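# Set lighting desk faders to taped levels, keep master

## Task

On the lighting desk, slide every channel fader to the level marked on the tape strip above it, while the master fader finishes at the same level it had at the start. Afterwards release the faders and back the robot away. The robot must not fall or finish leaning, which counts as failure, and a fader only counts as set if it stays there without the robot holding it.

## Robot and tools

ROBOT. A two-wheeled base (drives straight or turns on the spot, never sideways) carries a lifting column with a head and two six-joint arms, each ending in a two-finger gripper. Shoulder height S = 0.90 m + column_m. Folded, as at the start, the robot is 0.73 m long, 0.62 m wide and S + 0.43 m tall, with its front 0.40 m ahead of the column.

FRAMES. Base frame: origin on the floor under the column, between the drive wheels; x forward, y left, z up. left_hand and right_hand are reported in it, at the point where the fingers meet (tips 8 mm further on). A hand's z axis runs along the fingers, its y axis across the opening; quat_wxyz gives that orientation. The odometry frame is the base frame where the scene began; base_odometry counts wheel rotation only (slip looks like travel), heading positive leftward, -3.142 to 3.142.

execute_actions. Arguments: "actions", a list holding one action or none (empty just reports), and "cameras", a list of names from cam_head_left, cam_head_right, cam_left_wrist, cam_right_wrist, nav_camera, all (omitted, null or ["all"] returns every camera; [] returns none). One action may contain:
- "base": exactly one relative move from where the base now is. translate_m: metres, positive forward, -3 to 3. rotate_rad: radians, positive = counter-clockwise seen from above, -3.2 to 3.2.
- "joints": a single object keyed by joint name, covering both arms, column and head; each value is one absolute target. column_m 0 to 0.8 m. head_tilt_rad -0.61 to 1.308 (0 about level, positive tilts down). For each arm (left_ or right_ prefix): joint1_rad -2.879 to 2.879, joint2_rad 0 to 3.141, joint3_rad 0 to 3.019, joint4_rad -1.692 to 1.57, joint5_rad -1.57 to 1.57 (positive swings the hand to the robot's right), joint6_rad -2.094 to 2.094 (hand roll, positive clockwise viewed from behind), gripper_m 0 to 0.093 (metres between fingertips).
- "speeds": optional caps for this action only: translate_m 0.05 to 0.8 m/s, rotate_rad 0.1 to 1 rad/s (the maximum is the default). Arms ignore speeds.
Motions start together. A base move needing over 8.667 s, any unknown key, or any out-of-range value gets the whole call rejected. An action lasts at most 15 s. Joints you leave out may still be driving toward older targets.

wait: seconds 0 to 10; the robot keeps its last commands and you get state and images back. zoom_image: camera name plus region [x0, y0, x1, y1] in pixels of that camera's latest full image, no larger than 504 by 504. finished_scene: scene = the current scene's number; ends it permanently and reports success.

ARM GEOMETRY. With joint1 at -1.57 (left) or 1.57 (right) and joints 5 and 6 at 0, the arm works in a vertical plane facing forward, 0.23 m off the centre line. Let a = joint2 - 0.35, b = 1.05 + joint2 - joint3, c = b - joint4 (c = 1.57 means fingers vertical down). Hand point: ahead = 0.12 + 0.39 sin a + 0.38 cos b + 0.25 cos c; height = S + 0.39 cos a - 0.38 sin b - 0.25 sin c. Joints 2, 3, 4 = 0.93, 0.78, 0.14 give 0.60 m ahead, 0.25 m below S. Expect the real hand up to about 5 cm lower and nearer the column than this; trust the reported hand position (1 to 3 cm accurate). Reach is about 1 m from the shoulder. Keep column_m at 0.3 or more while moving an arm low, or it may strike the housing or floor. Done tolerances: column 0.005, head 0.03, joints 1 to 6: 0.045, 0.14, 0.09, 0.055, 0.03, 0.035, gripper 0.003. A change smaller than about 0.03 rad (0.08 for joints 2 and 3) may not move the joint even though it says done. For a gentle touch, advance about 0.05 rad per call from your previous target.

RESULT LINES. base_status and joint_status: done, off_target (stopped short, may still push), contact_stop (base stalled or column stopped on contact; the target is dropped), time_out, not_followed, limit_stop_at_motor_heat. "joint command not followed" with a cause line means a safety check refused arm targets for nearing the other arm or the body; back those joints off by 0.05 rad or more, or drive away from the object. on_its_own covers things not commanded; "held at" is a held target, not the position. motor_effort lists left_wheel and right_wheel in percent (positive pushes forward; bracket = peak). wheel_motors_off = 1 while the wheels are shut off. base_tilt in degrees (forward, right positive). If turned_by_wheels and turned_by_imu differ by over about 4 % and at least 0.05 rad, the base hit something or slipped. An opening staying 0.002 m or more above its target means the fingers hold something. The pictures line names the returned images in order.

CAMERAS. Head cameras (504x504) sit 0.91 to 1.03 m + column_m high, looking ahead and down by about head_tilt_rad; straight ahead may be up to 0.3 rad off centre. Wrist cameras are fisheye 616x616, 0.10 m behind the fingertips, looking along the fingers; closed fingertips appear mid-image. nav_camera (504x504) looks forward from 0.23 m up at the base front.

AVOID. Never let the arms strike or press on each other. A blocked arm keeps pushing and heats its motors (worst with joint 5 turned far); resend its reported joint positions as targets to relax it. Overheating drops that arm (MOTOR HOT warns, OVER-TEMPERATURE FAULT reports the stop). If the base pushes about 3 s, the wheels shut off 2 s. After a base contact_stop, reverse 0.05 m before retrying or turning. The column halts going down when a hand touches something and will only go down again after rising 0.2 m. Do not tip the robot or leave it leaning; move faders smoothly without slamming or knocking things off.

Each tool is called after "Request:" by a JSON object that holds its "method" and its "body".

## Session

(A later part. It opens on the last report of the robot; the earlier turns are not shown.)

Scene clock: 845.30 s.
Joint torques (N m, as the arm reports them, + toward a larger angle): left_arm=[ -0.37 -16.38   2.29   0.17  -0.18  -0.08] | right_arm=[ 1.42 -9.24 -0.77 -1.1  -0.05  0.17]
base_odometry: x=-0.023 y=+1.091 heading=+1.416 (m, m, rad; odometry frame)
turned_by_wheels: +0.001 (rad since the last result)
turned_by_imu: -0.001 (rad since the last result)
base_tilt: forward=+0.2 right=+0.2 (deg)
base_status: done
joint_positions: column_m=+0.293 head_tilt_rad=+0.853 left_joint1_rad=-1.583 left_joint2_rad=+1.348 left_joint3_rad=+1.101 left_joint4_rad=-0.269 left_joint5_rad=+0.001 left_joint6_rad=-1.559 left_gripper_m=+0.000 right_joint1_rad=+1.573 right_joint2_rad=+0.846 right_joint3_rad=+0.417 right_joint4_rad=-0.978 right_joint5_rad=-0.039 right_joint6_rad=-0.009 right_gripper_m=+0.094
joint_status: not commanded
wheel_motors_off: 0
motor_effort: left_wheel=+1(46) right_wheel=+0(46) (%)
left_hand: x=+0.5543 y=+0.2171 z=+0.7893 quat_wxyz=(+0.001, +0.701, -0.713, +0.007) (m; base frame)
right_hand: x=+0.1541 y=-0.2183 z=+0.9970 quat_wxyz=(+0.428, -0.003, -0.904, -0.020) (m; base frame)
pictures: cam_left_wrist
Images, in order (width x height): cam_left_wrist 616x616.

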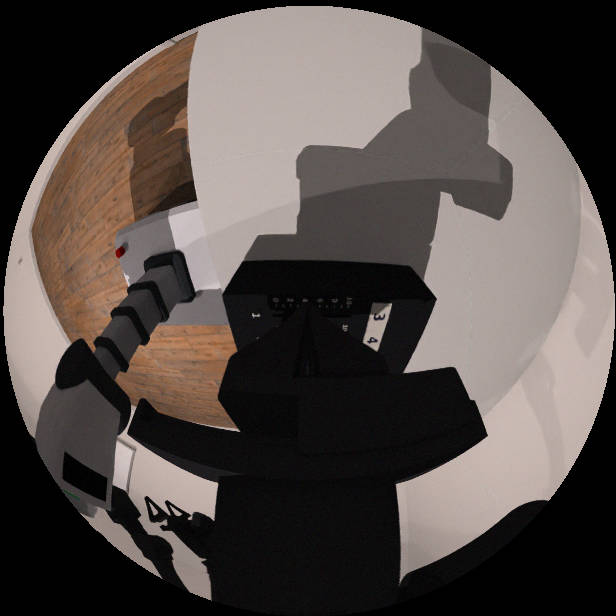

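Request:
{"method": "execute_actions", "body": {"actions": [{"base": {"translate_m": 0.006}, "speeds": {"translate_m": 0.05}}], "cameras": []}}

Request:
{"method": "execute_actions", "body": {"actions": [{"joints": {"column_m": 0.32}}], "cameras": ["cam_left_wrist"]}}

Scene clock: 851.10 s.
Joint torques (N m, as the arm reports them, + toward a larger angle): left_arm=[ -0.47 -16.36   2.46   0.21  -0.18  -0.08] | right_arm=[  0.61 -10.05  -0.71  -1.14  -0.06   0.19]
base_odometry: x=-0.022 y=+1.097 heading=+1.415 (m, m, rad; odometry frame)
turned_by_wheels: -0.001 (rad since the last result)
turned_by_imu: -0.002 (rad since the last result)
base_tilt: forward=+0.1 right=+0.3 (deg)
base_status: done
joint_positions: column_m=+0.293 head_tilt_rad=+0.853 left_joint1_rad=-1.583 left_joint2_rad=+1.348 left_joint3_rad=+1.098 left_joint4_rad=-0.269 left_joint5_rad=+0.001 left_joint6_rad=-1.559 left_gripper_m=+0.000 right_joint1_rad=+1.573 right_joint2_rad=+0.846 right_joint3_rad=+0.419 right_joint4_rad=-0.978 right_joint5_rad=-0.039 right_joint6_rad=-0.009 right_gripper_m=+0.094
joint_status: not commanded
wheel_motors_off: 0
motor_effort: left_wheel=+0(41) right_wheel=+1(40) (%)
left_hand: x=+0.5522 y=+0.2171 z=+0.7890 quat_wxyz=(+0.002, +0.701, -0.713, +0.006) (m; base frame)
right_hand: x=+0.1556 y=-0.2183 z=+0.9966 quat_wxyz=(+0.427, -0.003, -0.904, -0.020) (m; base frame)
pictures: none
No camera images: the call's "cameras" was empty. Leave "cameras" out to get every camera's image.

Scene clock: 852.03 s.
Joint torques (N m, as the arm reports them, + toward a larger angle): left_arm=[ -0.51 -16.36   2.51   0.2   -0.18  -0.08] | right_arm=[  0.68 -10.11  -0.85  -1.27  -0.01   0.22]
base_odometry: x=-0.022 y=+1.097 heading=+1.415 (m, m, rad; odometry frame)
turned_by_wheels: +0.000 (rad since the last result)
turned_by_imu: +0.000 (rad since the last result)
base_tilt: forward=+0.2 right=+0.3 (deg)
base_status: not commanded
joint_positions: column_m=+0.320 head_tilt_rad=+0.853 left_joint1_rad=-1.583 left_joint2_rad=+1.348 left_joint3_rad=+1.098 left_joint4_rad=-0.269 left_joint5_rad=+0.001 left_joint6_rad=-1.559 left_gripper_m=+0.000 right_joint1_rad=+1.573 right_joint2_rad=+0.846 right_joint3_rad=+0.419 right_joint4_rad=-0.978 right_joint5_rad=-0.039 right_joint6_rad=-0.009 right_gripper_m=+0.094
joint_status: all done
wheel_motors_off: 0
motor_effort: left_wheel=+1(1) right_wheel=+2(2) (%)
left_hand: x=+0.5522 y=+0.2171 z=+0.8159 quat_wxyz=(+0.002, +0.701, -0.713, +0.006) (m; base frame)
right_hand: x=+0.1556 y=-0.2183 z=+1.0235 quat_wxyz=(+0.427, -0.003, -0.904, -0.020) (m; base frame)
pictures: cam_left_wrist
Images, in order (width x height): cam_left_wrist 616x616.

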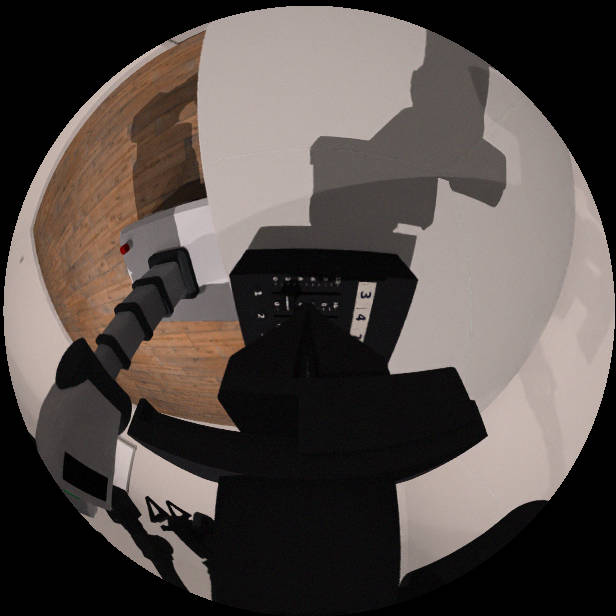

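Request:
{"method": "zoom_image", "body": {"camera": "cam_left_wrist", "region": [220, 240, 420, 360]}}

Region (220, 240, 420, 360) of cam_left_wrist's 616x616 image, scaled by 2.520, with more detail than that image has; it fills the top 302 rows of this view, and the rest is white.

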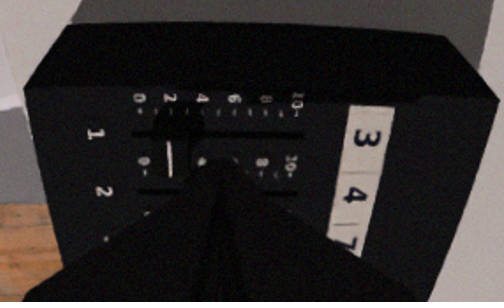

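Request:
{"method": "execute_actions", "body": {"actions": [{"base": {"translate_m": -0.037}, "speeds": {"translate_m": 0.05}}], "cameras": ["cam_left_wrist"]}}

Scene clock: 870.63 s.
Joint torques (N m, as the arm reports them, + toward a larger angle): left_arm=[ -0.46 -16.25   2.69   0.1   -0.18  -0.08] | right_arm=[ 1.01 -9.31 -0.56 -1.31 -0.07  0.26]
base_odometry: x=-0.028 y=+1.060 heading=+1.416 (m, m, rad; odometry frame)
turned_by_wheels: +0.001 (rad since the last result)
turned_by_imu: -0.001 (rad since the last result)
base_tilt: forward=+0.2 right=+0.2 (deg)
base_status: done
joint_positions: column_m=+0.320 head_tilt_rad=+0.853 left_joint1_rad=-1.583 left_joint2_rad=+1.348 left_joint3_rad=+1.095 left_joint4_rad=-0.269 left_joint5_rad=+0.001 left_joint6_rad=-1.559 left_gripper_m=+0.000 right_joint1_rad=+1.573 right_joint2_rad=+0.846 right_joint3_rad=+0.418 right_joint4_rad=-0.978 right_joint5_rad=-0.039 right_joint6_rad=-0.009 right_gripper_m=+0.094
joint_status: not commanded
wheel_motors_off: 0
motor_effort: left_wheel=+1(32) right_wheel=-2(44) (%)
left_hand: x=+0.5508 y=+0.2171 z=+0.8156 quat_wxyz=(+0.003, +0.701, -0.713, +0.005) (m; base frame)
right_hand: x=+0.1548 y=-0.2183 z=+1.0238 quat_wxyz=(+0.427, -0.003, -0.904, -0.020) (m; base frame)
pictures: cam_left_wrist
Images, in order (width x height): cam_left_wrist 616x616.

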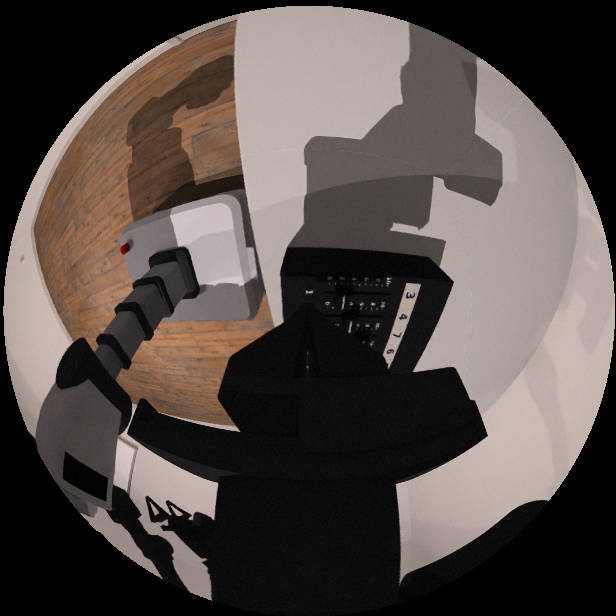

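Request:
{"method": "zoom_image", "body": {"camera": "cam_left_wrist", "region": [270, 240, 470, 360]}}

Region (270, 240, 470, 360) of cam_left_wrist's 616x616 image, scaled by 2.520, with more detail than that image has; it fills the top 302 rows of this view, and the rest is white.

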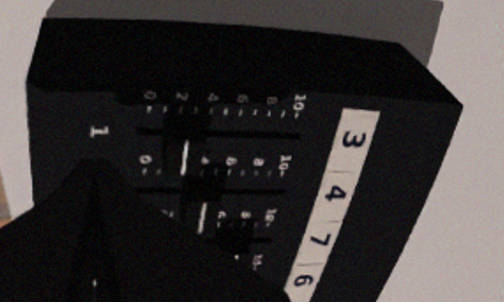

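Request:
{"method": "execute_actions", "body": {"actions": [{"joints": {"column_m": 0.293}}], "cameras": []}}

Request:
{"method": "execute_actions", "body": {"actions": [{"base": {"translate_m": 0.018}, "speeds": {"translate_m": 0.05}}], "cameras": ["cam_left_wrist"]}}

Scene clock: 884.13 s.
Joint torques (N m, as the arm reports them, + toward a larger angle): left_arm=[ -0.41 -16.35   2.66   0.18  -0.18  -0.09] | right_arm=[ 0.93 -9.82 -0.5  -1.35 -0.06  0.22]
base_odometry: x=-0.028 y=+1.060 heading=+1.416 (m, m, rad; odometry frame)
turned_by_wheels: +0.000 (rad since the last result)
turned_by_imu: -0.002 (rad since the last result)
base_tilt: forward=+0.2 right=+0.1 (deg)
base_status: not commanded
joint_positions: column_m=+0.293 head_tilt_rad=+0.853 left_joint1_rad=-1.583 left_joint2_rad=+1.348 left_joint3_rad=+1.095 left_joint4_rad=-0.269 left_joint5_rad=+0.001 left_joint6_rad=-1.559 left_gripper_m=+0.000 right_joint1_rad=+1.573 right_joint2_rad=+0.846 right_joint3_rad=+0.418 right_joint4_rad=-0.978 right_joint5_rad=-0.039 right_joint6_rad=-0.009 right_gripper_m=+0.094
joint_status: all done
wheel_motors_off: 0
motor_effort: left_wheel=+3(2) right_wheel=-2(2) (%)
left_hand: x=+0.5508 y=+0.2171 z=+0.7887 quat_wxyz=(+0.003, +0.701, -0.713, +0.005) (m; base frame)
right_hand: x=+0.1548 y=-0.2183 z=+0.9969 quat_wxyz=(+0.427, -0.003, -0.904, -0.020) (m; base frame)
pictures: none
No camera images: the call's "cameras" was empty. Leave "cameras" out to get every camera's image.

Scene clock: 885.27 s.
Joint torques (N m, as the arm reports them, + toward a larger angle): left_arm=[ -0.41 -16.17   2.76   0.21  -0.19  -0.08] | right_arm=[ 0.87 -9.35 -0.74 -1.24 -0.06  0.22]
base_odometry: x=-0.025 y=+1.078 heading=+1.415 (m, m, rad; odometry frame)
turned_by_wheels: +0.000 (rad since the last result)
turned_by_imu: -0.001 (rad since the last result)
base_tilt: forward=+0.1 right=+0.3 (deg)
base_status: done
joint_positions: column_m=+0.293 head_tilt_rad=+0.853 left_joint1_rad=-1.583 left_joint2_rad=+1.348 left_joint3_rad=+1.093 left_joint4_rad=-0.270 left_joint5_rad=+0.001 left_joint6_rad=-1.559 left_gripper_m=+0.000 right_joint1_rad=+1.573 right_joint2_rad=+0.846 right_joint3_rad=+0.418 right_joint4_rad=-0.978 right_joint5_rad=-0.039 right_joint6_rad=-0.009 right_gripper_m=+0.094
joint_status: not commanded
wheel_motors_off: 0
motor_effort: left_wheel=+0(37) right_wheel=+1(45) (%)
left_hand: x=+0.5494 y=+0.2171 z=+0.7885 quat_wxyz=(+0.004, +0.701, -0.713, +0.004) (m; base frame)
right_hand: x=+0.1552 y=-0.2183 z=+0.9967 quat_wxyz=(+0.427, -0.003, -0.904, -0.020) (m; base frame)
pictures: cam_left_wrist
Images, in order (width x height): cam_left_wrist 616x616.

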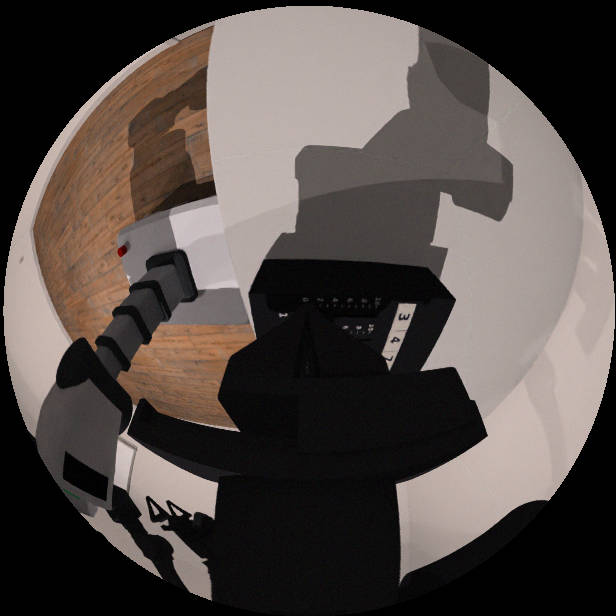

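Request:
{"method": "zoom_image", "body": {"camera": "cam_left_wrist", "region": [240, 250, 440, 370]}}

Region (240, 250, 440, 370) of cam_left_wrist's 616x616 image, scaled by 2.520, with more detail than that image has; it fills the top 302 rows of this view, and the rest is white.

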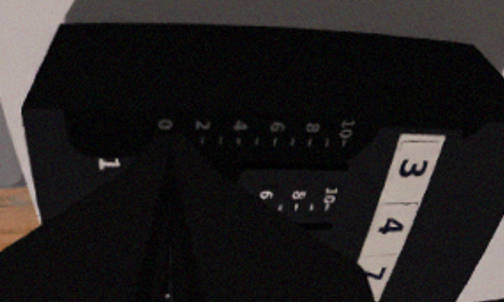

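Request:
{"method": "execute_actions", "body": {"actions": [{"base": {"translate_m": 0.0065}, "speeds": {"translate_m": 0.05}}], "cameras": []}}

Scene clock: 893.93 s.
Joint torques (N m, as the arm reports them, + toward a larger angle): left_arm=[ -0.44 -16.32   3.07   0.24  -0.19  -0.08] | right_arm=[ 0.6  -9.88 -0.94 -1.22 -0.06  0.25]
base_odometry: x=-0.024 y=+1.084 heading=+1.415 (m, m, rad; odometry frame)
turned_by_wheels: +0.000 (rad since the last result)
turned_by_imu: -0.002 (rad since the last result)
base_tilt: forward=+0.2 right=+0.2 (deg)
base_status: done
joint_positions: column_m=+0.293 head_tilt_rad=+0.853 left_joint1_rad=-1.583 left_joint2_rad=+1.348 left_joint3_rad=+1.090 left_joint4_rad=-0.271 left_joint5_rad=+0.001 left_joint6_rad=-1.559 left_gripper_m=+0.000 right_joint1_rad=+1.573 right_joint2_rad=+0.846 right_joint3_rad=+0.419 right_joint4_rad=-0.978 right_joint5_rad=-0.039 right_joint6_rad=-0.009 right_gripper_m=+0.094
joint_status: not commanded
wheel_motors_off: 0
motor_effort: left_wheel=+2(35) right_wheel=+1(47) (%)
left_hand: x=+0.5470 y=+0.2171 z=+0.7882 quat_wxyz=(+0.006, +0.701, -0.713, +0.002) (m; base frame)
right_hand: x=+0.1556 y=-0.2183 z=+0.9966 quat_wxyz=(+0.427, -0.003, -0.904, -0.020) (m; base frame)
pictures: none
No camera images: the call's "cameras" was empty. Leave "cameras" out to get every camera's image.

Request:
{"method": "execute_actions", "body": {"actions": [{"base": {"translate_m": -0.005}, "speeds": {"translate_m": 0.05}}], "cameras": []}}

Request:
{"method": "execute_actions", "body": {"actions": [{"joints": {"column_m": 0.32}}], "cameras": ["cam_left_wrist"]}}

Scene clock: 898.83 s.
Joint torques (N m, as the arm reports them, + toward a larger angle): left_arm=[ -0.38 -16.38   2.87   0.23  -0.18  -0.08] | right_arm=[  0.46 -10.11  -0.48  -1.21  -0.03   0.18]
base_odometry: x=-0.025 y=+1.079 heading=+1.415 (m, m, rad; odometry frame)
turned_by_wheels: +0.001 (rad since the last result)
turned_by_imu: -0.001 (rad since the last result)
base_tilt: forward=+0.0 right=+0.4 (deg)
base_status: done
joint_positions: column_m=+0.293 head_tilt_rad=+0.853 left_joint1_rad=-1.583 left_joint2_rad=+1.349 left_joint3_rad=+1.092 left_joint4_rad=-0.271 left_joint5_rad=+0.001 left_joint6_rad=-1.559 left_gripper_m=+0.000 right_joint1_rad=+1.573 right_joint2_rad=+0.845 right_joint3_rad=+0.417 right_joint4_rad=-0.978 right_joint5_rad=-0.039 right_joint6_rad=-0.009 right_gripper_m=+0.094
joint_status: not commanded
wheel_motors_off: 0
motor_effort: left_wheel=+1(50) right_wheel=-1(46) (%)
left_hand: x=+0.5476 y=+0.2171 z=+0.7880 quat_wxyz=(+0.006, +0.701, -0.713, +0.002) (m; base frame)
right_hand: x=+0.1543 y=-0.2183 z=+0.9971 quat_wxyz=(+0.427, -0.003, -0.904, -0.020) (m; base frame)
pictures: none
No camera images: the call's "cameras" was empty. Leave "cameras" out to get every camera's image.

Scene clock: 899.77 s.
Joint torques (N m, as the arm reports them, + toward a larger angle): left_arm=[ -0.36 -16.41   2.97   0.24  -0.17  -0.09] | right_arm=[ 0.44 -9.75 -0.7  -1.13 -0.02  0.19]
base_odometry: x=-0.025 y=+1.079 heading=+1.415 (m, m, rad; odometry frame)
turned_by_wheels: +0.000 (rad since the last result)
turned_by_imu: +0.000 (rad since the last result)
base_tilt: forward=+0.1 right=+0.3 (deg)
base_status: not commanded
joint_positions: column_m=+0.320 head_tilt_rad=+0.853 left_joint1_rad=-1.583 left_joint2_rad=+1.349 left_joint3_rad=+1.092 left_joint4_rad=-0.271 left_joint5_rad=+0.001 left_joint6_rad=-1.559 left_gripper_m=+0.000 right_joint1_rad=+1.573 right_joint2_rad=+0.845 right_joint3_rad=+0.417 right_joint4_rad=-0.978 right_joint5_rad=-0.039 right_joint6_rad=-0.009 right_gripper_m=+0.094
joint_status: all done
wheel_motors_off: 0
motor_effort: left_wheel=+3(2) right_wheel=-2(1) (%)
left_hand: x=+0.5476 y=+0.2171 z=+0.8149 quat_wxyz=(+0.006, +0.701, -0.713, +0.002) (m; base frame)
right_hand: x=+0.1543 y=-0.2183 z=+1.0240 quat_wxyz=(+0.427, -0.003, -0.904, -0.020) (m; base frame)
pictures: cam_left_wrist
Images, in order (width x height): cam_left_wrist 616x616.

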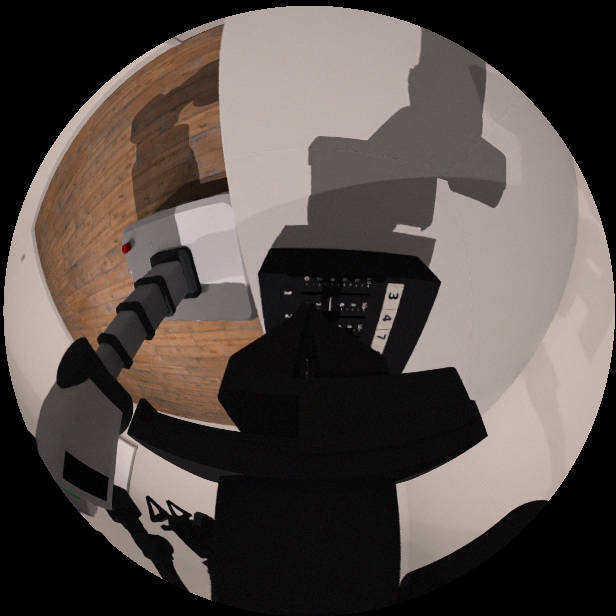

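Request:
{"method": "zoom_image", "body": {"camera": "cam_left_wrist", "region": [240, 240, 440, 360]}}

Region (240, 240, 440, 360) of cam_left_wrist's 616x616 image, scaled by 2.520, with more detail than that image has; it fills the top 302 rows of this view, and the rest is white.

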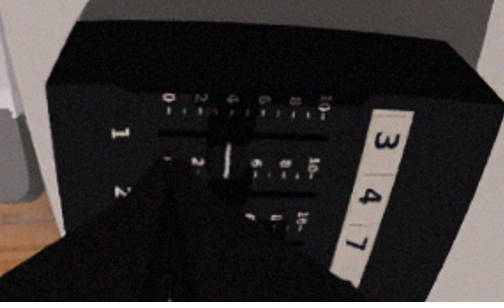

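Request:
{"method": "execute_actions", "body": {"actions": [{"base": {"translate_m": 0.029}, "speeds": {"translate_m": 0.05}}], "cameras": []}}

Request:
{"method": "execute_actions", "body": {"actions": [{"joints": {"column_m": 0.293}}], "cameras": ["cam_left_wrist"]}}

Scene clock: 915.87 s.
Joint torques (N m, as the arm reports them, + toward a larger angle): left_arm=[ -0.48 -16.4    2.74   0.32  -0.17  -0.09] | right_arm=[  0.91 -10.23  -1.05  -1.13  -0.07   0.22]
base_odometry: x=-0.020 y=+1.108 heading=+1.415 (m, m, rad; odometry frame)
turned_by_wheels: -0.001 (rad since the last result)
turned_by_imu: -0.002 (rad since the last result)
base_tilt: forward=+0.2 right=+0.3 (deg)
base_status: done
joint_positions: column_m=+0.320 head_tilt_rad=+0.853 left_joint1_rad=-1.583 left_joint2_rad=+1.349 left_joint3_rad=+1.094 left_joint4_rad=-0.271 left_joint5_rad=+0.001 left_joint6_rad=-1.559 left_gripper_m=+0.000 right_joint1_rad=+1.573 right_joint2_rad=+0.845 right_joint3_rad=+0.418 right_joint4_rad=-0.978 right_joint5_rad=-0.039 right_joint6_rad=-0.009 right_gripper_m=+0.094
joint_status: not commanded
wheel_motors_off: 0
motor_effort: left_wheel=-1(33) right_wheel=+1(44) (%)
left_hand: x=+0.5492 y=+0.2171 z=+0.8152 quat_wxyz=(+0.005, +0.701, -0.713, +0.003) (m; base frame)
right_hand: x=+0.1549 y=-0.2183 z=+1.0238 quat_wxyz=(+0.427, -0.003, -0.904, -0.020) (m; base frame)
pictures: none
No camera images: the call's "cameras" was empty. Leave "cameras" out to get every camera's image.

Scene clock: 916.80 s.
Joint torques (N m, as the arm reports them, + toward a larger angle): left_arm=[ -0.51 -16.31   2.72   0.24  -0.18  -0.08] | right_arm=[ 0.43 -9.55 -0.67 -1.2  -0.07  0.21]
base_odometry: x=-0.020 y=+1.108 heading=+1.415 (m, m, rad; odometry frame)
turned_by_wheels: +0.000 (rad since the last result)
turned_by_imu: +0.000 (rad since the last result)
base_tilt: forward=+0.2 right=+0.1 (deg)
base_status: not commanded
joint_positions: column_m=+0.293 head_tilt_rad=+0.853 left_joint1_rad=-1.583 left_joint2_rad=+1.349 left_joint3_rad=+1.094 left_joint4_rad=-0.271 left_joint5_rad=+0.001 left_joint6_rad=-1.559 left_gripper_m=+0.000 right_joint1_rad=+1.573 right_joint2_rad=+0.845 right_joint3_rad=+0.418 right_joint4_rad=-0.978 right_joint5_rad=-0.039 right_joint6_rad=-0.009 right_gripper_m=+0.094
joint_status: all done
wheel_motors_off: 0
motor_effort: left_wheel=-1(1) right_wheel=+1(2) (%)
left_hand: x=+0.5492 y=+0.2171 z=+0.7883 quat_wxyz=(+0.005, +0.701, -0.713, +0.003) (m; base frame)
right_hand: x=+0.1549 y=-0.2183 z=+0.9969 quat_wxyz=(+0.427, -0.003, -0.904, -0.020) (m; base frame)
pictures: cam_left_wrist
Images, in order (width x height): cam_left_wrist 616x616.

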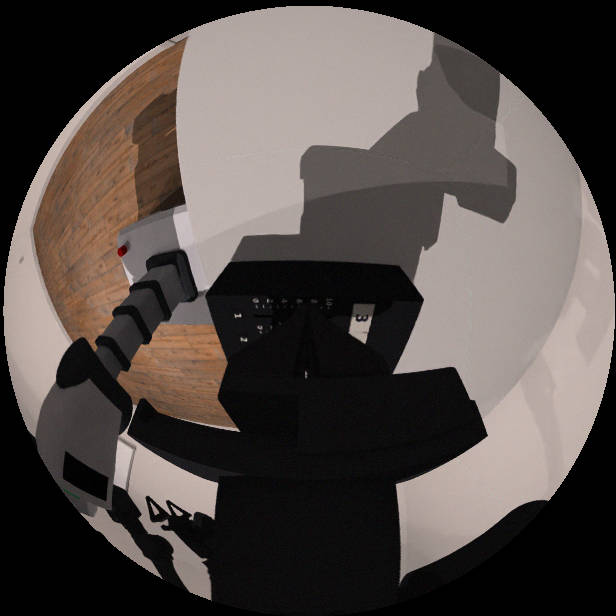

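Request:
{"method": "execute_actions", "body": {"actions": [{"base": {"translate_m": -0.0113}, "speeds": {"translate_m": 0.05}}], "cameras": []}}

Request:
{"method": "execute_actions", "body": {"actions": [{"base": {"translate_m": 0.005}, "speeds": {"translate_m": 0.05}}], "cameras": []}}

Request:
{"method": "execute_actions", "body": {"actions": [{"joints": {"column_m": 0.32}}], "cameras": ["cam_left_wrist"]}}

Scene clock: 924.43 s.
Joint torques (N m, as the arm reports them, + toward a larger angle): left_arm=[ -0.47 -16.66   2.42   0.23  -0.17  -0.08] | right_arm=[ 0.82 -9.11 -0.94 -1.2  -0.05  0.23]
base_odometry: x=-0.022 y=+1.097 heading=+1.416 (m, m, rad; odometry frame)
turned_by_wheels: +0.001 (rad since the last result)
turned_by_imu: -0.001 (rad since the last result)
base_tilt: forward=+0.1 right=+0.2 (deg)
base_status: done
joint_positions: column_m=+0.293 head_tilt_rad=+0.853 left_joint1_rad=-1.583 left_joint2_rad=+1.349 left_joint3_rad=+1.098 left_joint4_rad=-0.270 left_joint5_rad=+0.001 left_joint6_rad=-1.559 left_gripper_m=+0.000 right_joint1_rad=+1.573 right_joint2_rad=+0.845 right_joint3_rad=+0.416 right_joint4_rad=-0.978 right_joint5_rad=-0.039 right_joint6_rad=-0.009 right_gripper_m=+0.094
joint_status: not commanded
wheel_motors_off: 0
motor_effort: left_wheel=+1(41) right_wheel=-1(42) (%)
left_hand: x=+0.5521 y=+0.2171 z=+0.7887 quat_wxyz=(+0.003, +0.701, -0.713, +0.005) (m; base frame)
right_hand: x=+0.1541 y=-0.2183 z=+0.9971 quat_wxyz=(+0.428, -0.003, -0.904, -0.020) (m; base frame)
pictures: none
No camera images: the call's "cameras" was empty. Leave "cameras" out to get every camera's image.

Scene clock: 925.30 s.
Joint torques (N m, as the arm reports them, + toward a larger angle): left_arm=[ -0.37 -16.59   2.41   0.18  -0.17  -0.08] | right_arm=[ 1.3  -9.51 -0.71 -1.32 -0.02  0.17]
base_odometry: x=-0.021 y=+1.102 heading=+1.415 (m, m, rad; odometry frame)
turned_by_wheels: +0.000 (rad since the last result)
turned_by_imu: -0.001 (rad since the last result)
base_tilt: forward=+0.2 right=+0.2 (deg)
base_status: done
joint_positions: column_m=+0.293 head_tilt_rad=+0.853 left_joint1_rad=-1.583 left_joint2_rad=+1.348 left_joint3_rad=+1.098 left_joint4_rad=-0.270 left_joint5_rad=+0.001 left_joint6_rad=-1.559 left_gripper_m=+0.000 right_joint1_rad=+1.573 right_joint2_rad=+0.847 right_joint3_rad=+0.419 right_joint4_rad=-0.978 right_joint5_rad=-0.039 right_joint6_rad=-0.009 right_gripper_m=+0.094
joint_status: not commanded
wheel_motors_off: 0
motor_effort: left_wheel=-1(49) right_wheel=+1(38) (%)
left_hand: x=+0.5522 y=+0.2171 z=+0.7890 quat_wxyz=(+0.003, +0.701, -0.713, +0.005) (m; base frame)
right_hand: x=+0.1553 y=-0.2183 z=+0.9967 quat_wxyz=(+0.427, -0.003, -0.904, -0.020) (m; base frame)
pictures: none
No camera images: the call's "cameras" was empty. Leave "cameras" out to get every camera's image.

Scene clock: 926.23 s.
Joint torques (N m, as the arm reports them, + toward a larger angle): left_arm=[ -0.45 -16.35   2.5    0.19  -0.18  -0.09] | right_arm=[  1.33 -10.54  -0.69  -1.27  -0.09   0.23]
base_odometry: x=-0.021 y=+1.102 heading=+1.415 (m, m, rad; odometry frame)
turned_by_wheels: +0.000 (rad since the last result)
turned_by_imu: +0.000 (rad since the last result)
base_tilt: forward=+0.2 right=+0.3 (deg)
base_status: not commanded
joint_positions: column_m=+0.320 head_tilt_rad=+0.853 left_joint1_rad=-1.583 left_joint2_rad=+1.348 left_joint3_rad=+1.098 left_joint4_rad=-0.270 left_joint5_rad=+0.001 left_joint6_rad=-1.559 left_gripper_m=+0.000 right_joint1_rad=+1.573 right_joint2_rad=+0.847 right_joint3_rad=+0.419 right_joint4_rad=-0.978 right_joint5_rad=-0.039 right_joint6_rad=-0.009 right_gripper_m=+0.094
joint_status: all done
wheel_motors_off: 0
motor_effort: left_wheel=+0(1) right_wheel=+1(1) (%)
left_hand: x=+0.5522 y=+0.2171 z=+0.8159 quat_wxyz=(+0.003, +0.701, -0.713, +0.005) (m; base frame)
right_hand: x=+0.1553 y=-0.2183 z=+1.0236 quat_wxyz=(+0.427, -0.003, -0.904, -0.020) (m; base frame)
pictures: cam_left_wrist
Images, in order (width x height): cam_left_wrist 616x616.

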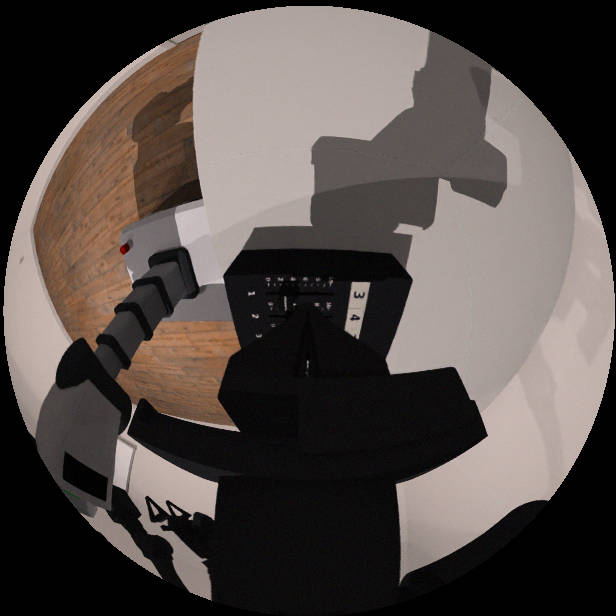

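Request:
{"method": "zoom_image", "body": {"camera": "cam_left_wrist", "region": [220, 240, 420, 360]}}

Region (220, 240, 420, 360) of cam_left_wrist's 616x616 image, scaled by 2.520, with more detail than that image has; it fills the top 302 rows of this view, and the rest is white.

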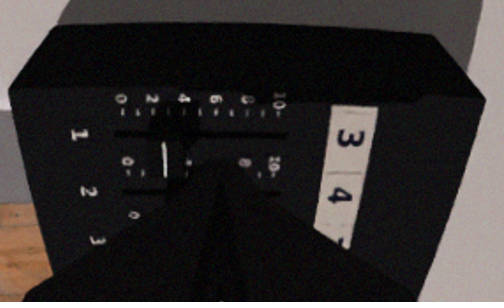

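Request:
{"method": "execute_actions", "body": {"actions": [{"joints": {"left_joint1_rad": -1.694}}], "cameras": ["cam_left_wrist"]}}

Scene clock: 934.53 s.
Joint torques (N m, as the arm reports them, + toward a larger angle): left_arm=[ -0.94 -16.38   2.45   0.23  -0.09  -0.08] | right_arm=[ 1.53 -9.9  -0.85 -1.27 -0.06  0.19]
base_odometry: x=-0.021 y=+1.102 heading=+1.415 (m, m, rad; odometry frame)
turned_by_wheels: +0.000 (rad since the last result)
turned_by_imu: -0.002 (rad since the last result)
base_tilt: forward=+0.1 right=+0.2 (deg)
base_status: not commanded
joint_positions: column_m=+0.320 head_tilt_rad=+0.853 left_joint1_rad=-1.701 left_joint2_rad=+1.348 left_joint3_rad=+1.098 left_joint4_rad=-0.270 left_joint5_rad=+0.001 left_joint6_rad=-1.559 left_gripper_m=+0.000 right_joint1_rad=+1.573 right_joint2_rad=+0.847 right_joint3_rad=+0.419 right_joint4_rad=-0.978 right_joint5_rad=-0.039 right_joint6_rad=-0.009 right_gripper_m=+0.094
joint_status: all done
wheel_motors_off: 0
motor_effort: left_wheel=-1(1) right_wheel=+1(1) (%)
left_hand: x=+0.5497 y=+0.1480 z=+0.8202 quat_wxyz=(+0.039, +0.678, -0.733, +0.042) (m; base frame)
right_hand: x=+0.1553 y=-0.2183 z=+1.0236 quat_wxyz=(+0.427, -0.003, -0.904, -0.020) (m; base frame)
pictures: cam_left_wrist
Images, in order (width x height): cam_left_wrist 616x616.

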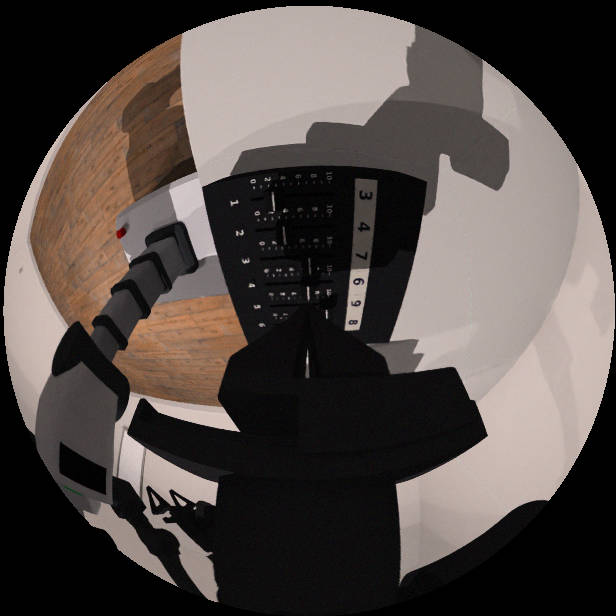

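Request:
{"method": "zoom_image", "body": {"camera": "cam_left_wrist", "region": [200, 160, 430, 340]}}

Region (200, 160, 430, 340) of cam_left_wrist's 616x616 image, scaled by 2.191, with more detail than that image has; it fills the top 394 rows of this view, and the rest is white.

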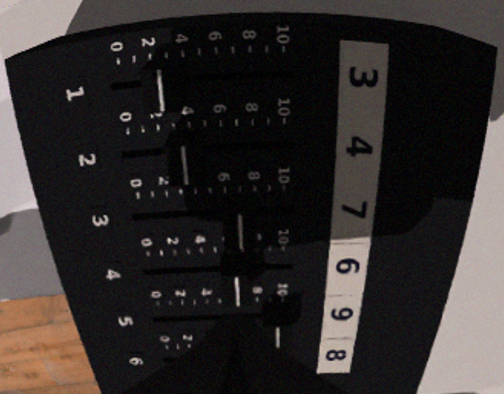

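Request:
{"method": "execute_actions", "body": {"actions": [{"base": {"translate_m": 0.017}, "speeds": {"translate_m": 0.05}}], "cameras": []}}

Request:
{"method": "execute_actions", "body": {"actions": [{"joints": {"column_m": 0.289}}], "cameras": ["cam_left_wrist"]}}

Scene clock: 947.80 s.
Joint torques (N m, as the arm reports them, + toward a larger angle): left_arm=[ -0.87 -16.29   2.66   0.23  -0.1   -0.08] | right_arm=[  0.71 -10.43  -0.72  -1.35  -0.09   0.22]
base_odometry: x=-0.019 y=+1.119 heading=+1.415 (m, m, rad; odometry frame)
turned_by_wheels: -0.001 (rad since the last result)
turned_by_imu: -0.002 (rad since the last result)
base_tilt: forward=+0.1 right=+0.2 (deg)
base_status: done
joint_positions: column_m=+0.320 head_tilt_rad=+0.853 left_joint1_rad=-1.701 left_joint2_rad=+1.348 left_joint3_rad=+1.095 left_joint4_rad=-0.270 left_joint5_rad=+0.001 left_joint6_rad=-1.559 left_gripper_m=+0.000 right_joint1_rad=+1.573 right_joint2_rad=+0.846 right_joint3_rad=+0.418 right_joint4_rad=-0.978 right_joint5_rad=-0.039 right_joint6_rad=-0.009 right_gripper_m=+0.094
joint_status: not commanded
wheel_motors_off: 0
motor_effort: left_wheel=+1(35) right_wheel=+0(40) (%)
left_hand: x=+0.5480 y=+0.1481 z=+0.8200 quat_wxyz=(+0.039, +0.678, -0.733, +0.041) (m; base frame)
right_hand: x=+0.1550 y=-0.2183 z=+1.0237 quat_wxyz=(+0.427, -0.003, -0.904, -0.020) (m; base frame)
pictures: none
No camera images: the call's "cameras" was empty. Leave "cameras" out to get every camera's image.

Scene clock: 948.80 s.
Joint torques (N m, as the arm reports them, + toward a larger angle): left_arm=[ -1.03 -16.43   2.64   0.21  -0.09  -0.08] | right_arm=[ 0.29 -9.76 -0.89 -1.27 -0.06  0.22]
base_odometry: x=-0.019 y=+1.119 heading=+1.415 (m, m, rad; odometry frame)
turned_by_wheels: +0.000 (rad since the last result)
turned_by_imu: +0.000 (rad since the last result)
base_tilt: forward=+0.2 right=+0.3 (deg)
base_status: not commanded
joint_positions: column_m=+0.289 head_tilt_rad=+0.853 left_joint1_rad=-1.701 left_joint2_rad=+1.348 left_joint3_rad=+1.095 left_joint4_rad=-0.270 left_joint5_rad=+0.001 left_joint6_rad=-1.559 left_gripper_m=+0.000 right_joint1_rad=+1.573 right_joint2_rad=+0.846 right_joint3_rad=+0.418 right_joint4_rad=-0.978 right_joint5_rad=-0.039 right_joint6_rad=-0.009 right_gripper_m=+0.094
joint_status: all done
wheel_motors_off: 0
motor_effort: left_wheel=+0(2) right_wheel=+2(1) (%)
left_hand: x=+0.5480 y=+0.1481 z=+0.7891 quat_wxyz=(+0.039, +0.678, -0.733, +0.041) (m; base frame)
right_hand: x=+0.1550 y=-0.2183 z=+0.9928 quat_wxyz=(+0.427, -0.003, -0.904, -0.020) (m; base frame)
pictures: cam_left_wrist
Images, in order (width x height): cam_left_wrist 616x616.

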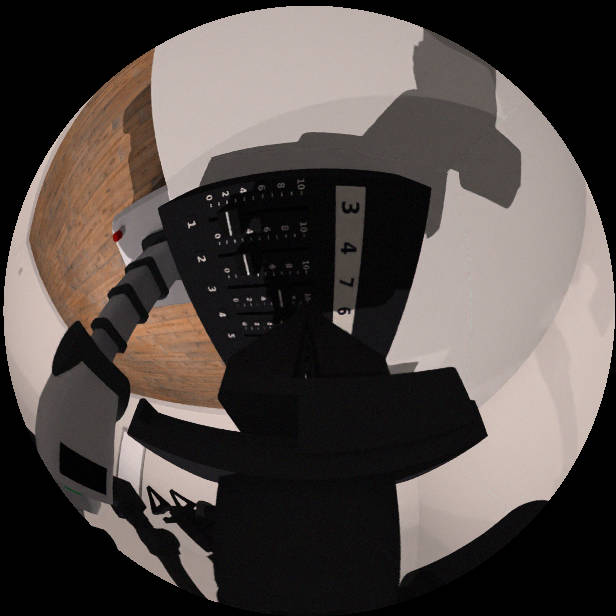

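Request:
{"method": "execute_actions", "body": {"actions": [{"base": {"translate_m": -0.0056}, "speeds": {"translate_m": 0.05}}], "cameras": []}}

Request:
{"method": "execute_actions", "body": {"actions": [{"base": {"translate_m": 0.005}, "speeds": {"translate_m": 0.05}}], "cameras": []}}

Request:
{"method": "execute_actions", "body": {"actions": [{"joints": {"column_m": 0.325}}], "cameras": ["cam_left_wrist"]}}

Scene clock: 957.43 s.
Joint torques (N m, as the arm reports them, + toward a larger angle): left_arm=[ -0.92 -16.27   2.72   0.19  -0.09  -0.08] | right_arm=[  0.53 -10.54  -0.7   -1.35  -0.05   0.2 ]
base_odometry: x=-0.020 y=+1.113 heading=+1.415 (m, m, rad; odometry frame)
turned_by_wheels: +0.001 (rad since the last result)
turned_by_imu: -0.001 (rad since the last result)
base_tilt: forward=+0.3 right=+0.2 (deg)
base_status: done
joint_positions: column_m=+0.289 head_tilt_rad=+0.853 left_joint1_rad=-1.701 left_joint2_rad=+1.348 left_joint3_rad=+1.095 left_joint4_rad=-0.270 left_joint5_rad=+0.001 left_joint6_rad=-1.559 left_gripper_m=+0.000 right_joint1_rad=+1.573 right_joint2_rad=+0.846 right_joint3_rad=+0.417 right_joint4_rad=-0.978 right_joint5_rad=-0.039 right_joint6_rad=-0.009 right_gripper_m=+0.094
joint_status: not commanded
wheel_motors_off: 0
motor_effort: left_wheel=+0(50) right_wheel=-2(37) (%)
left_hand: x=+0.5478 y=+0.1481 z=+0.7890 quat_wxyz=(+0.040, +0.678, -0.732, +0.041) (m; base frame)
right_hand: x=+0.1542 y=-0.2183 z=+0.9931 quat_wxyz=(+0.428, -0.003, -0.904, -0.020) (m; base frame)
pictures: none
No camera images: the call's "cameras" was empty. Leave "cameras" out to get every camera's image.

Scene clock: 958.30 s.
Joint torques (N m, as the arm reports them, + toward a larger angle): left_arm=[ -0.95 -16.24   2.54   0.2   -0.09  -0.07] | right_arm=[ 1.21 -9.83 -0.89 -0.98 -0.08  0.17]
base_odometry: x=-0.019 y=+1.118 heading=+1.415 (m, m, rad; odometry frame)
turned_by_wheels: +0.000 (rad since the last result)
turned_by_imu: -0.001 (rad since the last result)
base_tilt: forward=+0.1 right=+0.2 (deg)
base_status: done
joint_positions: column_m=+0.289 head_tilt_rad=+0.853 left_joint1_rad=-1.701 left_joint2_rad=+1.347 left_joint3_rad=+1.097 left_joint4_rad=-0.270 left_joint5_rad=+0.001 left_joint6_rad=-1.559 left_gripper_m=+0.000 right_joint1_rad=+1.573 right_joint2_rad=+0.847 right_joint3_rad=+0.419 right_joint4_rad=-0.978 right_joint5_rad=-0.039 right_joint6_rad=-0.009 right_gripper_m=+0.094
joint_status: not commanded
wheel_motors_off: 0
motor_effort: left_wheel=-1(48) right_wheel=+1(35) (%)
left_hand: x=+0.5494 y=+0.1483 z=+0.7894 quat_wxyz=(+0.039, +0.679, -0.732, +0.041) (m; base frame)
right_hand: x=+0.1552 y=-0.2183 z=+0.9927 quat_wxyz=(+0.427, -0.003, -0.904, -0.020) (m; base frame)
pictures: none
No camera images: the call's "cameras" was empty. Leave "cameras" out to get every camera's image.

Scene clock: 959.37 s.
Joint torques (N m, as the arm reports them, + toward a larger angle): left_arm=[ -0.98 -16.17   2.58   0.2   -0.09  -0.08] | right_arm=[ 0.54 -9.64 -0.91 -1.27 -0.04  0.19]
base_odometry: x=-0.019 y=+1.118 heading=+1.415 (m, m, rad; odometry frame)
turned_by_wheels: +0.000 (rad since the last result)
turned_by_imu: +0.000 (rad since the last result)
base_tilt: forward=+0.2 right=+0.2 (deg)
base_status: not commanded
joint_positions: column_m=+0.325 head_tilt_rad=+0.853 left_joint1_rad=-1.701 left_joint2_rad=+1.347 left_joint3_rad=+1.097 left_joint4_rad=-0.270 left_joint5_rad=+0.001 left_joint6_rad=-1.559 left_gripper_m=+0.000 right_joint1_rad=+1.573 right_joint2_rad=+0.847 right_joint3_rad=+0.419 right_joint4_rad=-0.978 right_joint5_rad=-0.039 right_joint6_rad=-0.009 right_gripper_m=+0.094
joint_status: all done
wheel_motors_off: 0
motor_effort: left_wheel=+1(2) right_wheel=+1(1) (%)
left_hand: x=+0.5494 y=+0.1483 z=+0.8253 quat_wxyz=(+0.039, +0.679, -0.732, +0.041) (m; base frame)
right_hand: x=+0.1552 y=-0.2183 z=+1.0286 quat_wxyz=(+0.427, -0.003, -0.904, -0.020) (m; base frame)
pictures: cam_left_wrist
Images, in order (width x height): cam_left_wrist 616x616.

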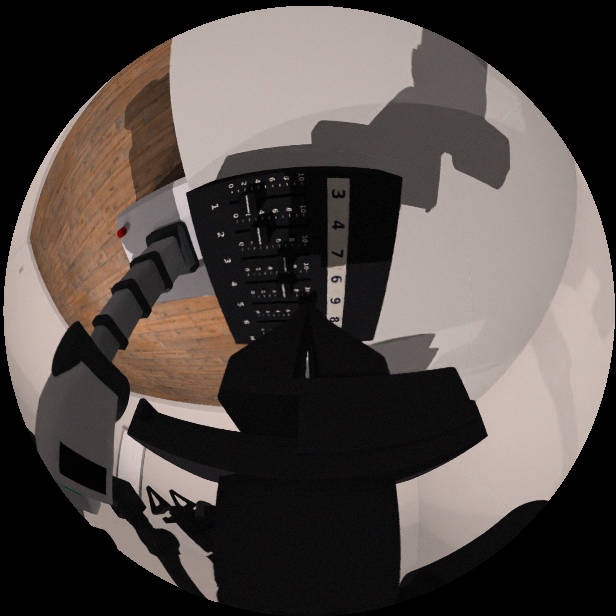

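Request:
{"method": "zoom_image", "body": {"camera": "cam_left_wrist", "region": [180, 160, 410, 340]}}

Region (180, 160, 410, 340) of cam_left_wrist's 616x616 image, scaled by 2.191, with more detail than that image has; it fills the top 394 rows of this view, and the rest is white.

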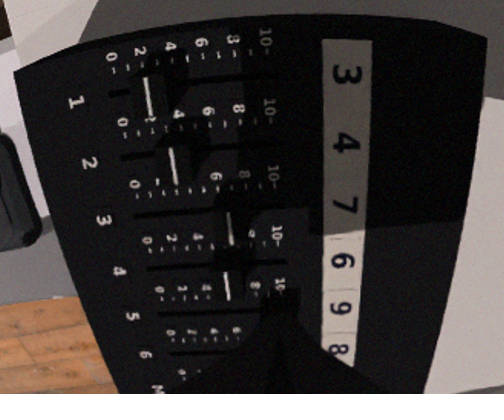

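Request:
{"method": "execute_actions", "body": {"actions": [{"joints": {"column_m": 0.289}}], "cameras": []}}

Request:
{"method": "execute_actions", "body": {"actions": [{"base": {"translate_m": -0.0082}, "speeds": {"translate_m": 0.05}}], "cameras": []}}

Request:
{"method": "execute_actions", "body": {"actions": [{"base": {"translate_m": 0.004}, "speeds": {"translate_m": 0.05}}], "cameras": []}}

Request:
{"method": "execute_actions", "body": {"actions": [{"joints": {"column_m": 0.325}}], "cameras": ["cam_left_wrist"]}}

Scene clock: 971.93 s.
Joint torques (N m, as the arm reports them, + toward a larger angle): left_arm=[ -1.03 -16.27   2.55   0.22  -0.09  -0.07] | right_arm=[ 0.47 -9.98 -0.84 -1.34 -0.06  0.21]
base_odometry: x=-0.019 y=+1.118 heading=+1.415 (m, m, rad; odometry frame)
turned_by_wheels: +0.000 (rad since the last result)
turned_by_imu: -0.002 (rad since the last result)
base_tilt: forward=+0.1 right=+0.3 (deg)
base_status: not commanded
joint_positions: column_m=+0.289 head_tilt_rad=+0.853 left_joint1_rad=-1.701 left_joint2_rad=+1.347 left_joint3_rad=+1.097 left_joint4_rad=-0.270 left_joint5_rad=+0.001 left_joint6_rad=-1.559 left_gripper_m=+0.000 right_joint1_rad=+1.573 right_joint2_rad=+0.847 right_joint3_rad=+0.419 right_joint4_rad=-0.978 right_joint5_rad=-0.039 right_joint6_rad=-0.009 right_gripper_m=+0.094
joint_status: all done
wheel_motors_off: 0
motor_effort: left_wheel=+0(1) right_wheel=+1(1) (%)
left_hand: x=+0.5494 y=+0.1483 z=+0.7894 quat_wxyz=(+0.039, +0.679, -0.732, +0.041) (m; base frame)
right_hand: x=+0.1552 y=-0.2183 z=+0.9927 quat_wxyz=(+0.427, -0.003, -0.904, -0.020) (m; base frame)
pictures: none
No camera images: the call's "cameras" was empty. Leave "cameras" out to get every camera's image.

Scene clock: 972.93 s.
Joint torques (N m, as the arm reports them, + toward a larger angle): left_arm=[ -0.94 -16.23   2.52   0.18  -0.1   -0.08] | right_arm=[ 0.34 -8.8  -0.61 -1.41 -0.03  0.2 ]
base_odometry: x=-0.020 y=+1.110 heading=+1.416 (m, m, rad; odometry frame)
turned_by_wheels: +0.001 (rad since the last result)
turned_by_imu: +0.000 (rad since the last result)
base_tilt: forward=+0.1 right=+0.4 (deg)
base_status: done
joint_positions: column_m=+0.289 head_tilt_rad=+0.853 left_joint1_rad=-1.701 left_joint2_rad=+1.347 left_joint3_rad=+1.098 left_joint4_rad=-0.270 left_joint5_rad=+0.001 left_joint6_rad=-1.559 left_gripper_m=+0.000 right_joint1_rad=+1.573 right_joint2_rad=+0.847 right_joint3_rad=+0.419 right_joint4_rad=-0.978 right_joint5_rad=-0.039 right_joint6_rad=-0.009 right_gripper_m=+0.094
joint_status: not commanded
wheel_motors_off: 0
motor_effort: left_wheel=+0(34) right_wheel=-1(38) (%)
left_hand: x=+0.5496 y=+0.1483 z=+0.7894 quat_wxyz=(+0.038, +0.679, -0.732, +0.042) (m; base frame)
right_hand: x=+0.1553 y=-0.2183 z=+0.9927 quat_wxyz=(+0.427, -0.003, -0.904, -0.020) (m; base frame)
pictures: none
No camera images: the call's "cameras" was empty. Leave "cameras" out to get every camera's image.

Scene clock: 973.73 s.
Joint torques (N m, as the arm reports them, + toward a larger angle): left_arm=[ -1.06 -16.     2.54   0.27  -0.09  -0.07] | right_arm=[ 0.87 -9.59 -0.87 -1.46 -0.03  0.2 ]
base_odometry: x=-0.019 y=+1.114 heading=+1.415 (m, m, rad; odometry frame)
turned_by_wheels: -0.001 (rad since the last result)
turned_by_imu: -0.001 (rad since the last result)
base_tilt: forward=+0.2 right=+0.3 (deg)
base_status: done
joint_positions: column_m=+0.289 head_tilt_rad=+0.853 left_joint1_rad=-1.700 left_joint2_rad=+1.347 left_joint3_rad=+1.098 left_joint4_rad=-0.270 left_joint5_rad=+0.001 left_joint6_rad=-1.559 left_gripper_m=+0.000 right_joint1_rad=+1.573 right_joint2_rad=+0.847 right_joint3_rad=+0.418 right_joint4_rad=-0.978 right_joint5_rad=-0.039 right_joint6_rad=-0.009 right_gripper_m=+0.094
joint_status: not commanded
wheel_motors_off: 0
motor_effort: left_wheel=-1(45) right_wheel=+0(29) (%)
left_hand: x=+0.5496 y=+0.1485 z=+0.7894 quat_wxyz=(+0.038, +0.679, -0.732, +0.041) (m; base frame)
right_hand: x=+0.1551 y=-0.2183 z=+0.9927 quat_wxyz=(+0.427, -0.003, -0.904, -0.020) (m; base frame)
pictures: none
No camera images: the call's "cameras" was empty. Leave "cameras" out to get every camera's image.

Scene clock: 974.80 s.
Joint torques (N m, as the arm reports them, + toward a larger angle): left_arm=[ -0.96 -16.25   2.56   0.22  -0.1   -0.08] | right_arm=[ 0.72 -9.88 -0.56 -1.25 -0.02  0.18]
base_odometry: x=-0.019 y=+1.114 heading=+1.415 (m, m, rad; odometry frame)
turned_by_wheels: +0.000 (rad since the last result)
turned_by_imu: +0.000 (rad since the last result)
base_tilt: forward=+0.2 right=+0.3 (deg)
base_status: not commanded
joint_positions: column_m=+0.325 head_tilt_rad=+0.853 left_joint1_rad=-1.700 left_joint2_rad=+1.347 left_joint3_rad=+1.098 left_joint4_rad=-0.270 left_joint5_rad=+0.001 left_joint6_rad=-1.559 left_gripper_m=+0.000 right_joint1_rad=+1.573 right_joint2_rad=+0.847 right_joint3_rad=+0.418 right_joint4_rad=-0.978 right_joint5_rad=-0.039 right_joint6_rad=-0.009 right_gripper_m=+0.094
joint_status: all done
wheel_motors_off: 0
motor_effort: left_wheel=-1(0) right_wheel=+1(1) (%)
left_hand: x=+0.5496 y=+0.1485 z=+0.8253 quat_wxyz=(+0.038, +0.679, -0.732, +0.041) (m; base frame)
right_hand: x=+0.1551 y=-0.2183 z=+1.0286 quat_wxyz=(+0.427, -0.003, -0.904, -0.020) (m; base frame)
pictures: cam_left_wrist
Images, in order (width x height): cam_left_wrist 616x616.

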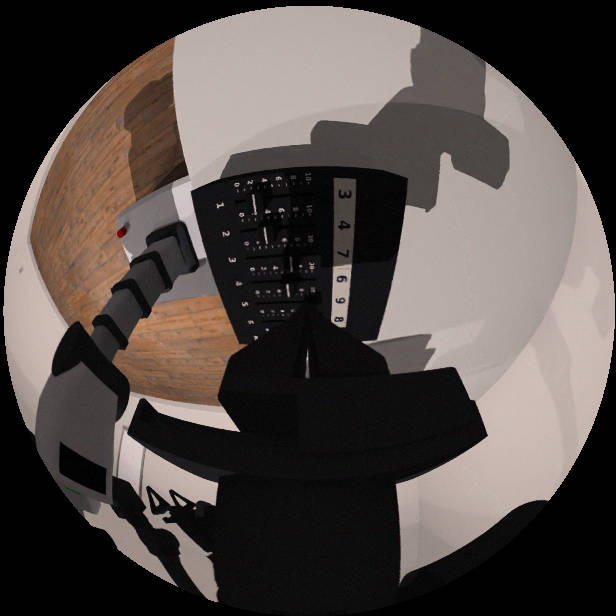

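Request:
{"method": "zoom_image", "body": {"camera": "cam_left_wrist", "region": [185, 160, 415, 340]}}

Region (185, 160, 415, 340) of cam_left_wrist's 616x616 image, scaled by 2.191, with more detail than that image has; it fills the top 394 rows of this view, and the rest is white.

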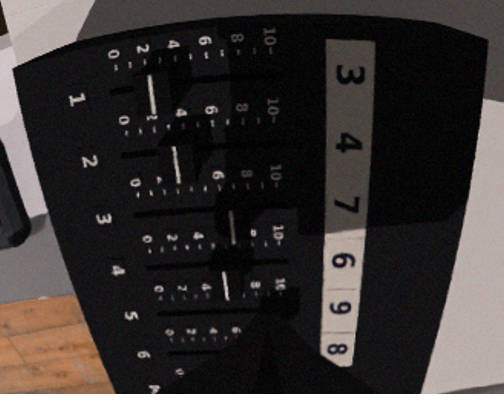

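Request:
{"method": "execute_actions", "body": {"actions": [{"joints": {"left_joint1_rad": -1.79}}], "cameras": ["cam_left_wrist"]}}

Scene clock: 983.00 s.
Joint torques (N m, as the arm reports them, + toward a larger angle): left_arm=[ -1.68 -15.95   2.59   0.21  -0.02  -0.07] | right_arm=[ 1.16 -9.26 -0.73 -1.33 -0.09  0.2 ]
base_odometry: x=-0.019 y=+1.114 heading=+1.415 (m, m, rad; odometry frame)
turned_by_wheels: +0.000 (rad since the last result)
turned_by_imu: -0.002 (rad since the last result)
base_tilt: forward=+0.1 right=+0.3 (deg)
base_status: not commanded
joint_positions: column_m=+0.325 head_tilt_rad=+0.853 left_joint1_rad=-1.799 left_joint2_rad=+1.347 left_joint3_rad=+1.098 left_joint4_rad=-0.270 left_joint5_rad=+0.001 left_joint6_rad=-1.559 left_gripper_m=+0.000 right_joint1_rad=+1.573 right_joint2_rad=+0.847 right_joint3_rad=+0.418 right_joint4_rad=-0.978 right_joint5_rad=-0.039 right_joint6_rad=-0.009 right_gripper_m=+0.094
joint_status: all done
wheel_motors_off: 0
motor_effort: left_wheel=+0(0) right_wheel=+1(1) (%)
left_hand: x=+0.5444 y=+0.0916 z=+0.8343 quat_wxyz=(+0.068, +0.658, -0.746, +0.072) (m; base frame)
right_hand: x=+0.1551 y=-0.2183 z=+1.0286 quat_wxyz=(+0.427, -0.003, -0.904, -0.020) (m; base frame)
pictures: cam_left_wrist
Images, in order (width x height): cam_left_wrist 616x616.

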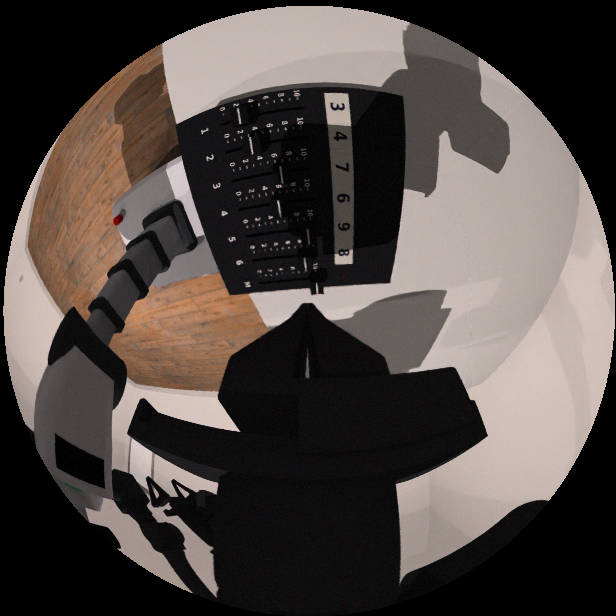

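Request:
{"method": "zoom_image", "body": {"camera": "cam_left_wrist", "region": [170, 80, 410, 300]}}

Region (170, 80, 410, 300) of cam_left_wrist's 616x616 image, scaled by 2.100, with more detail than that image has; it fills the top 462 rows of this view, and the rest is white.

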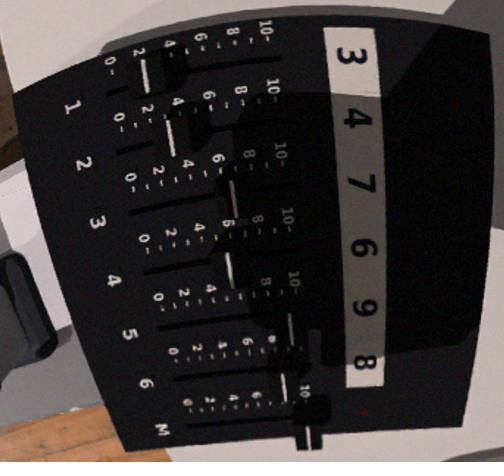

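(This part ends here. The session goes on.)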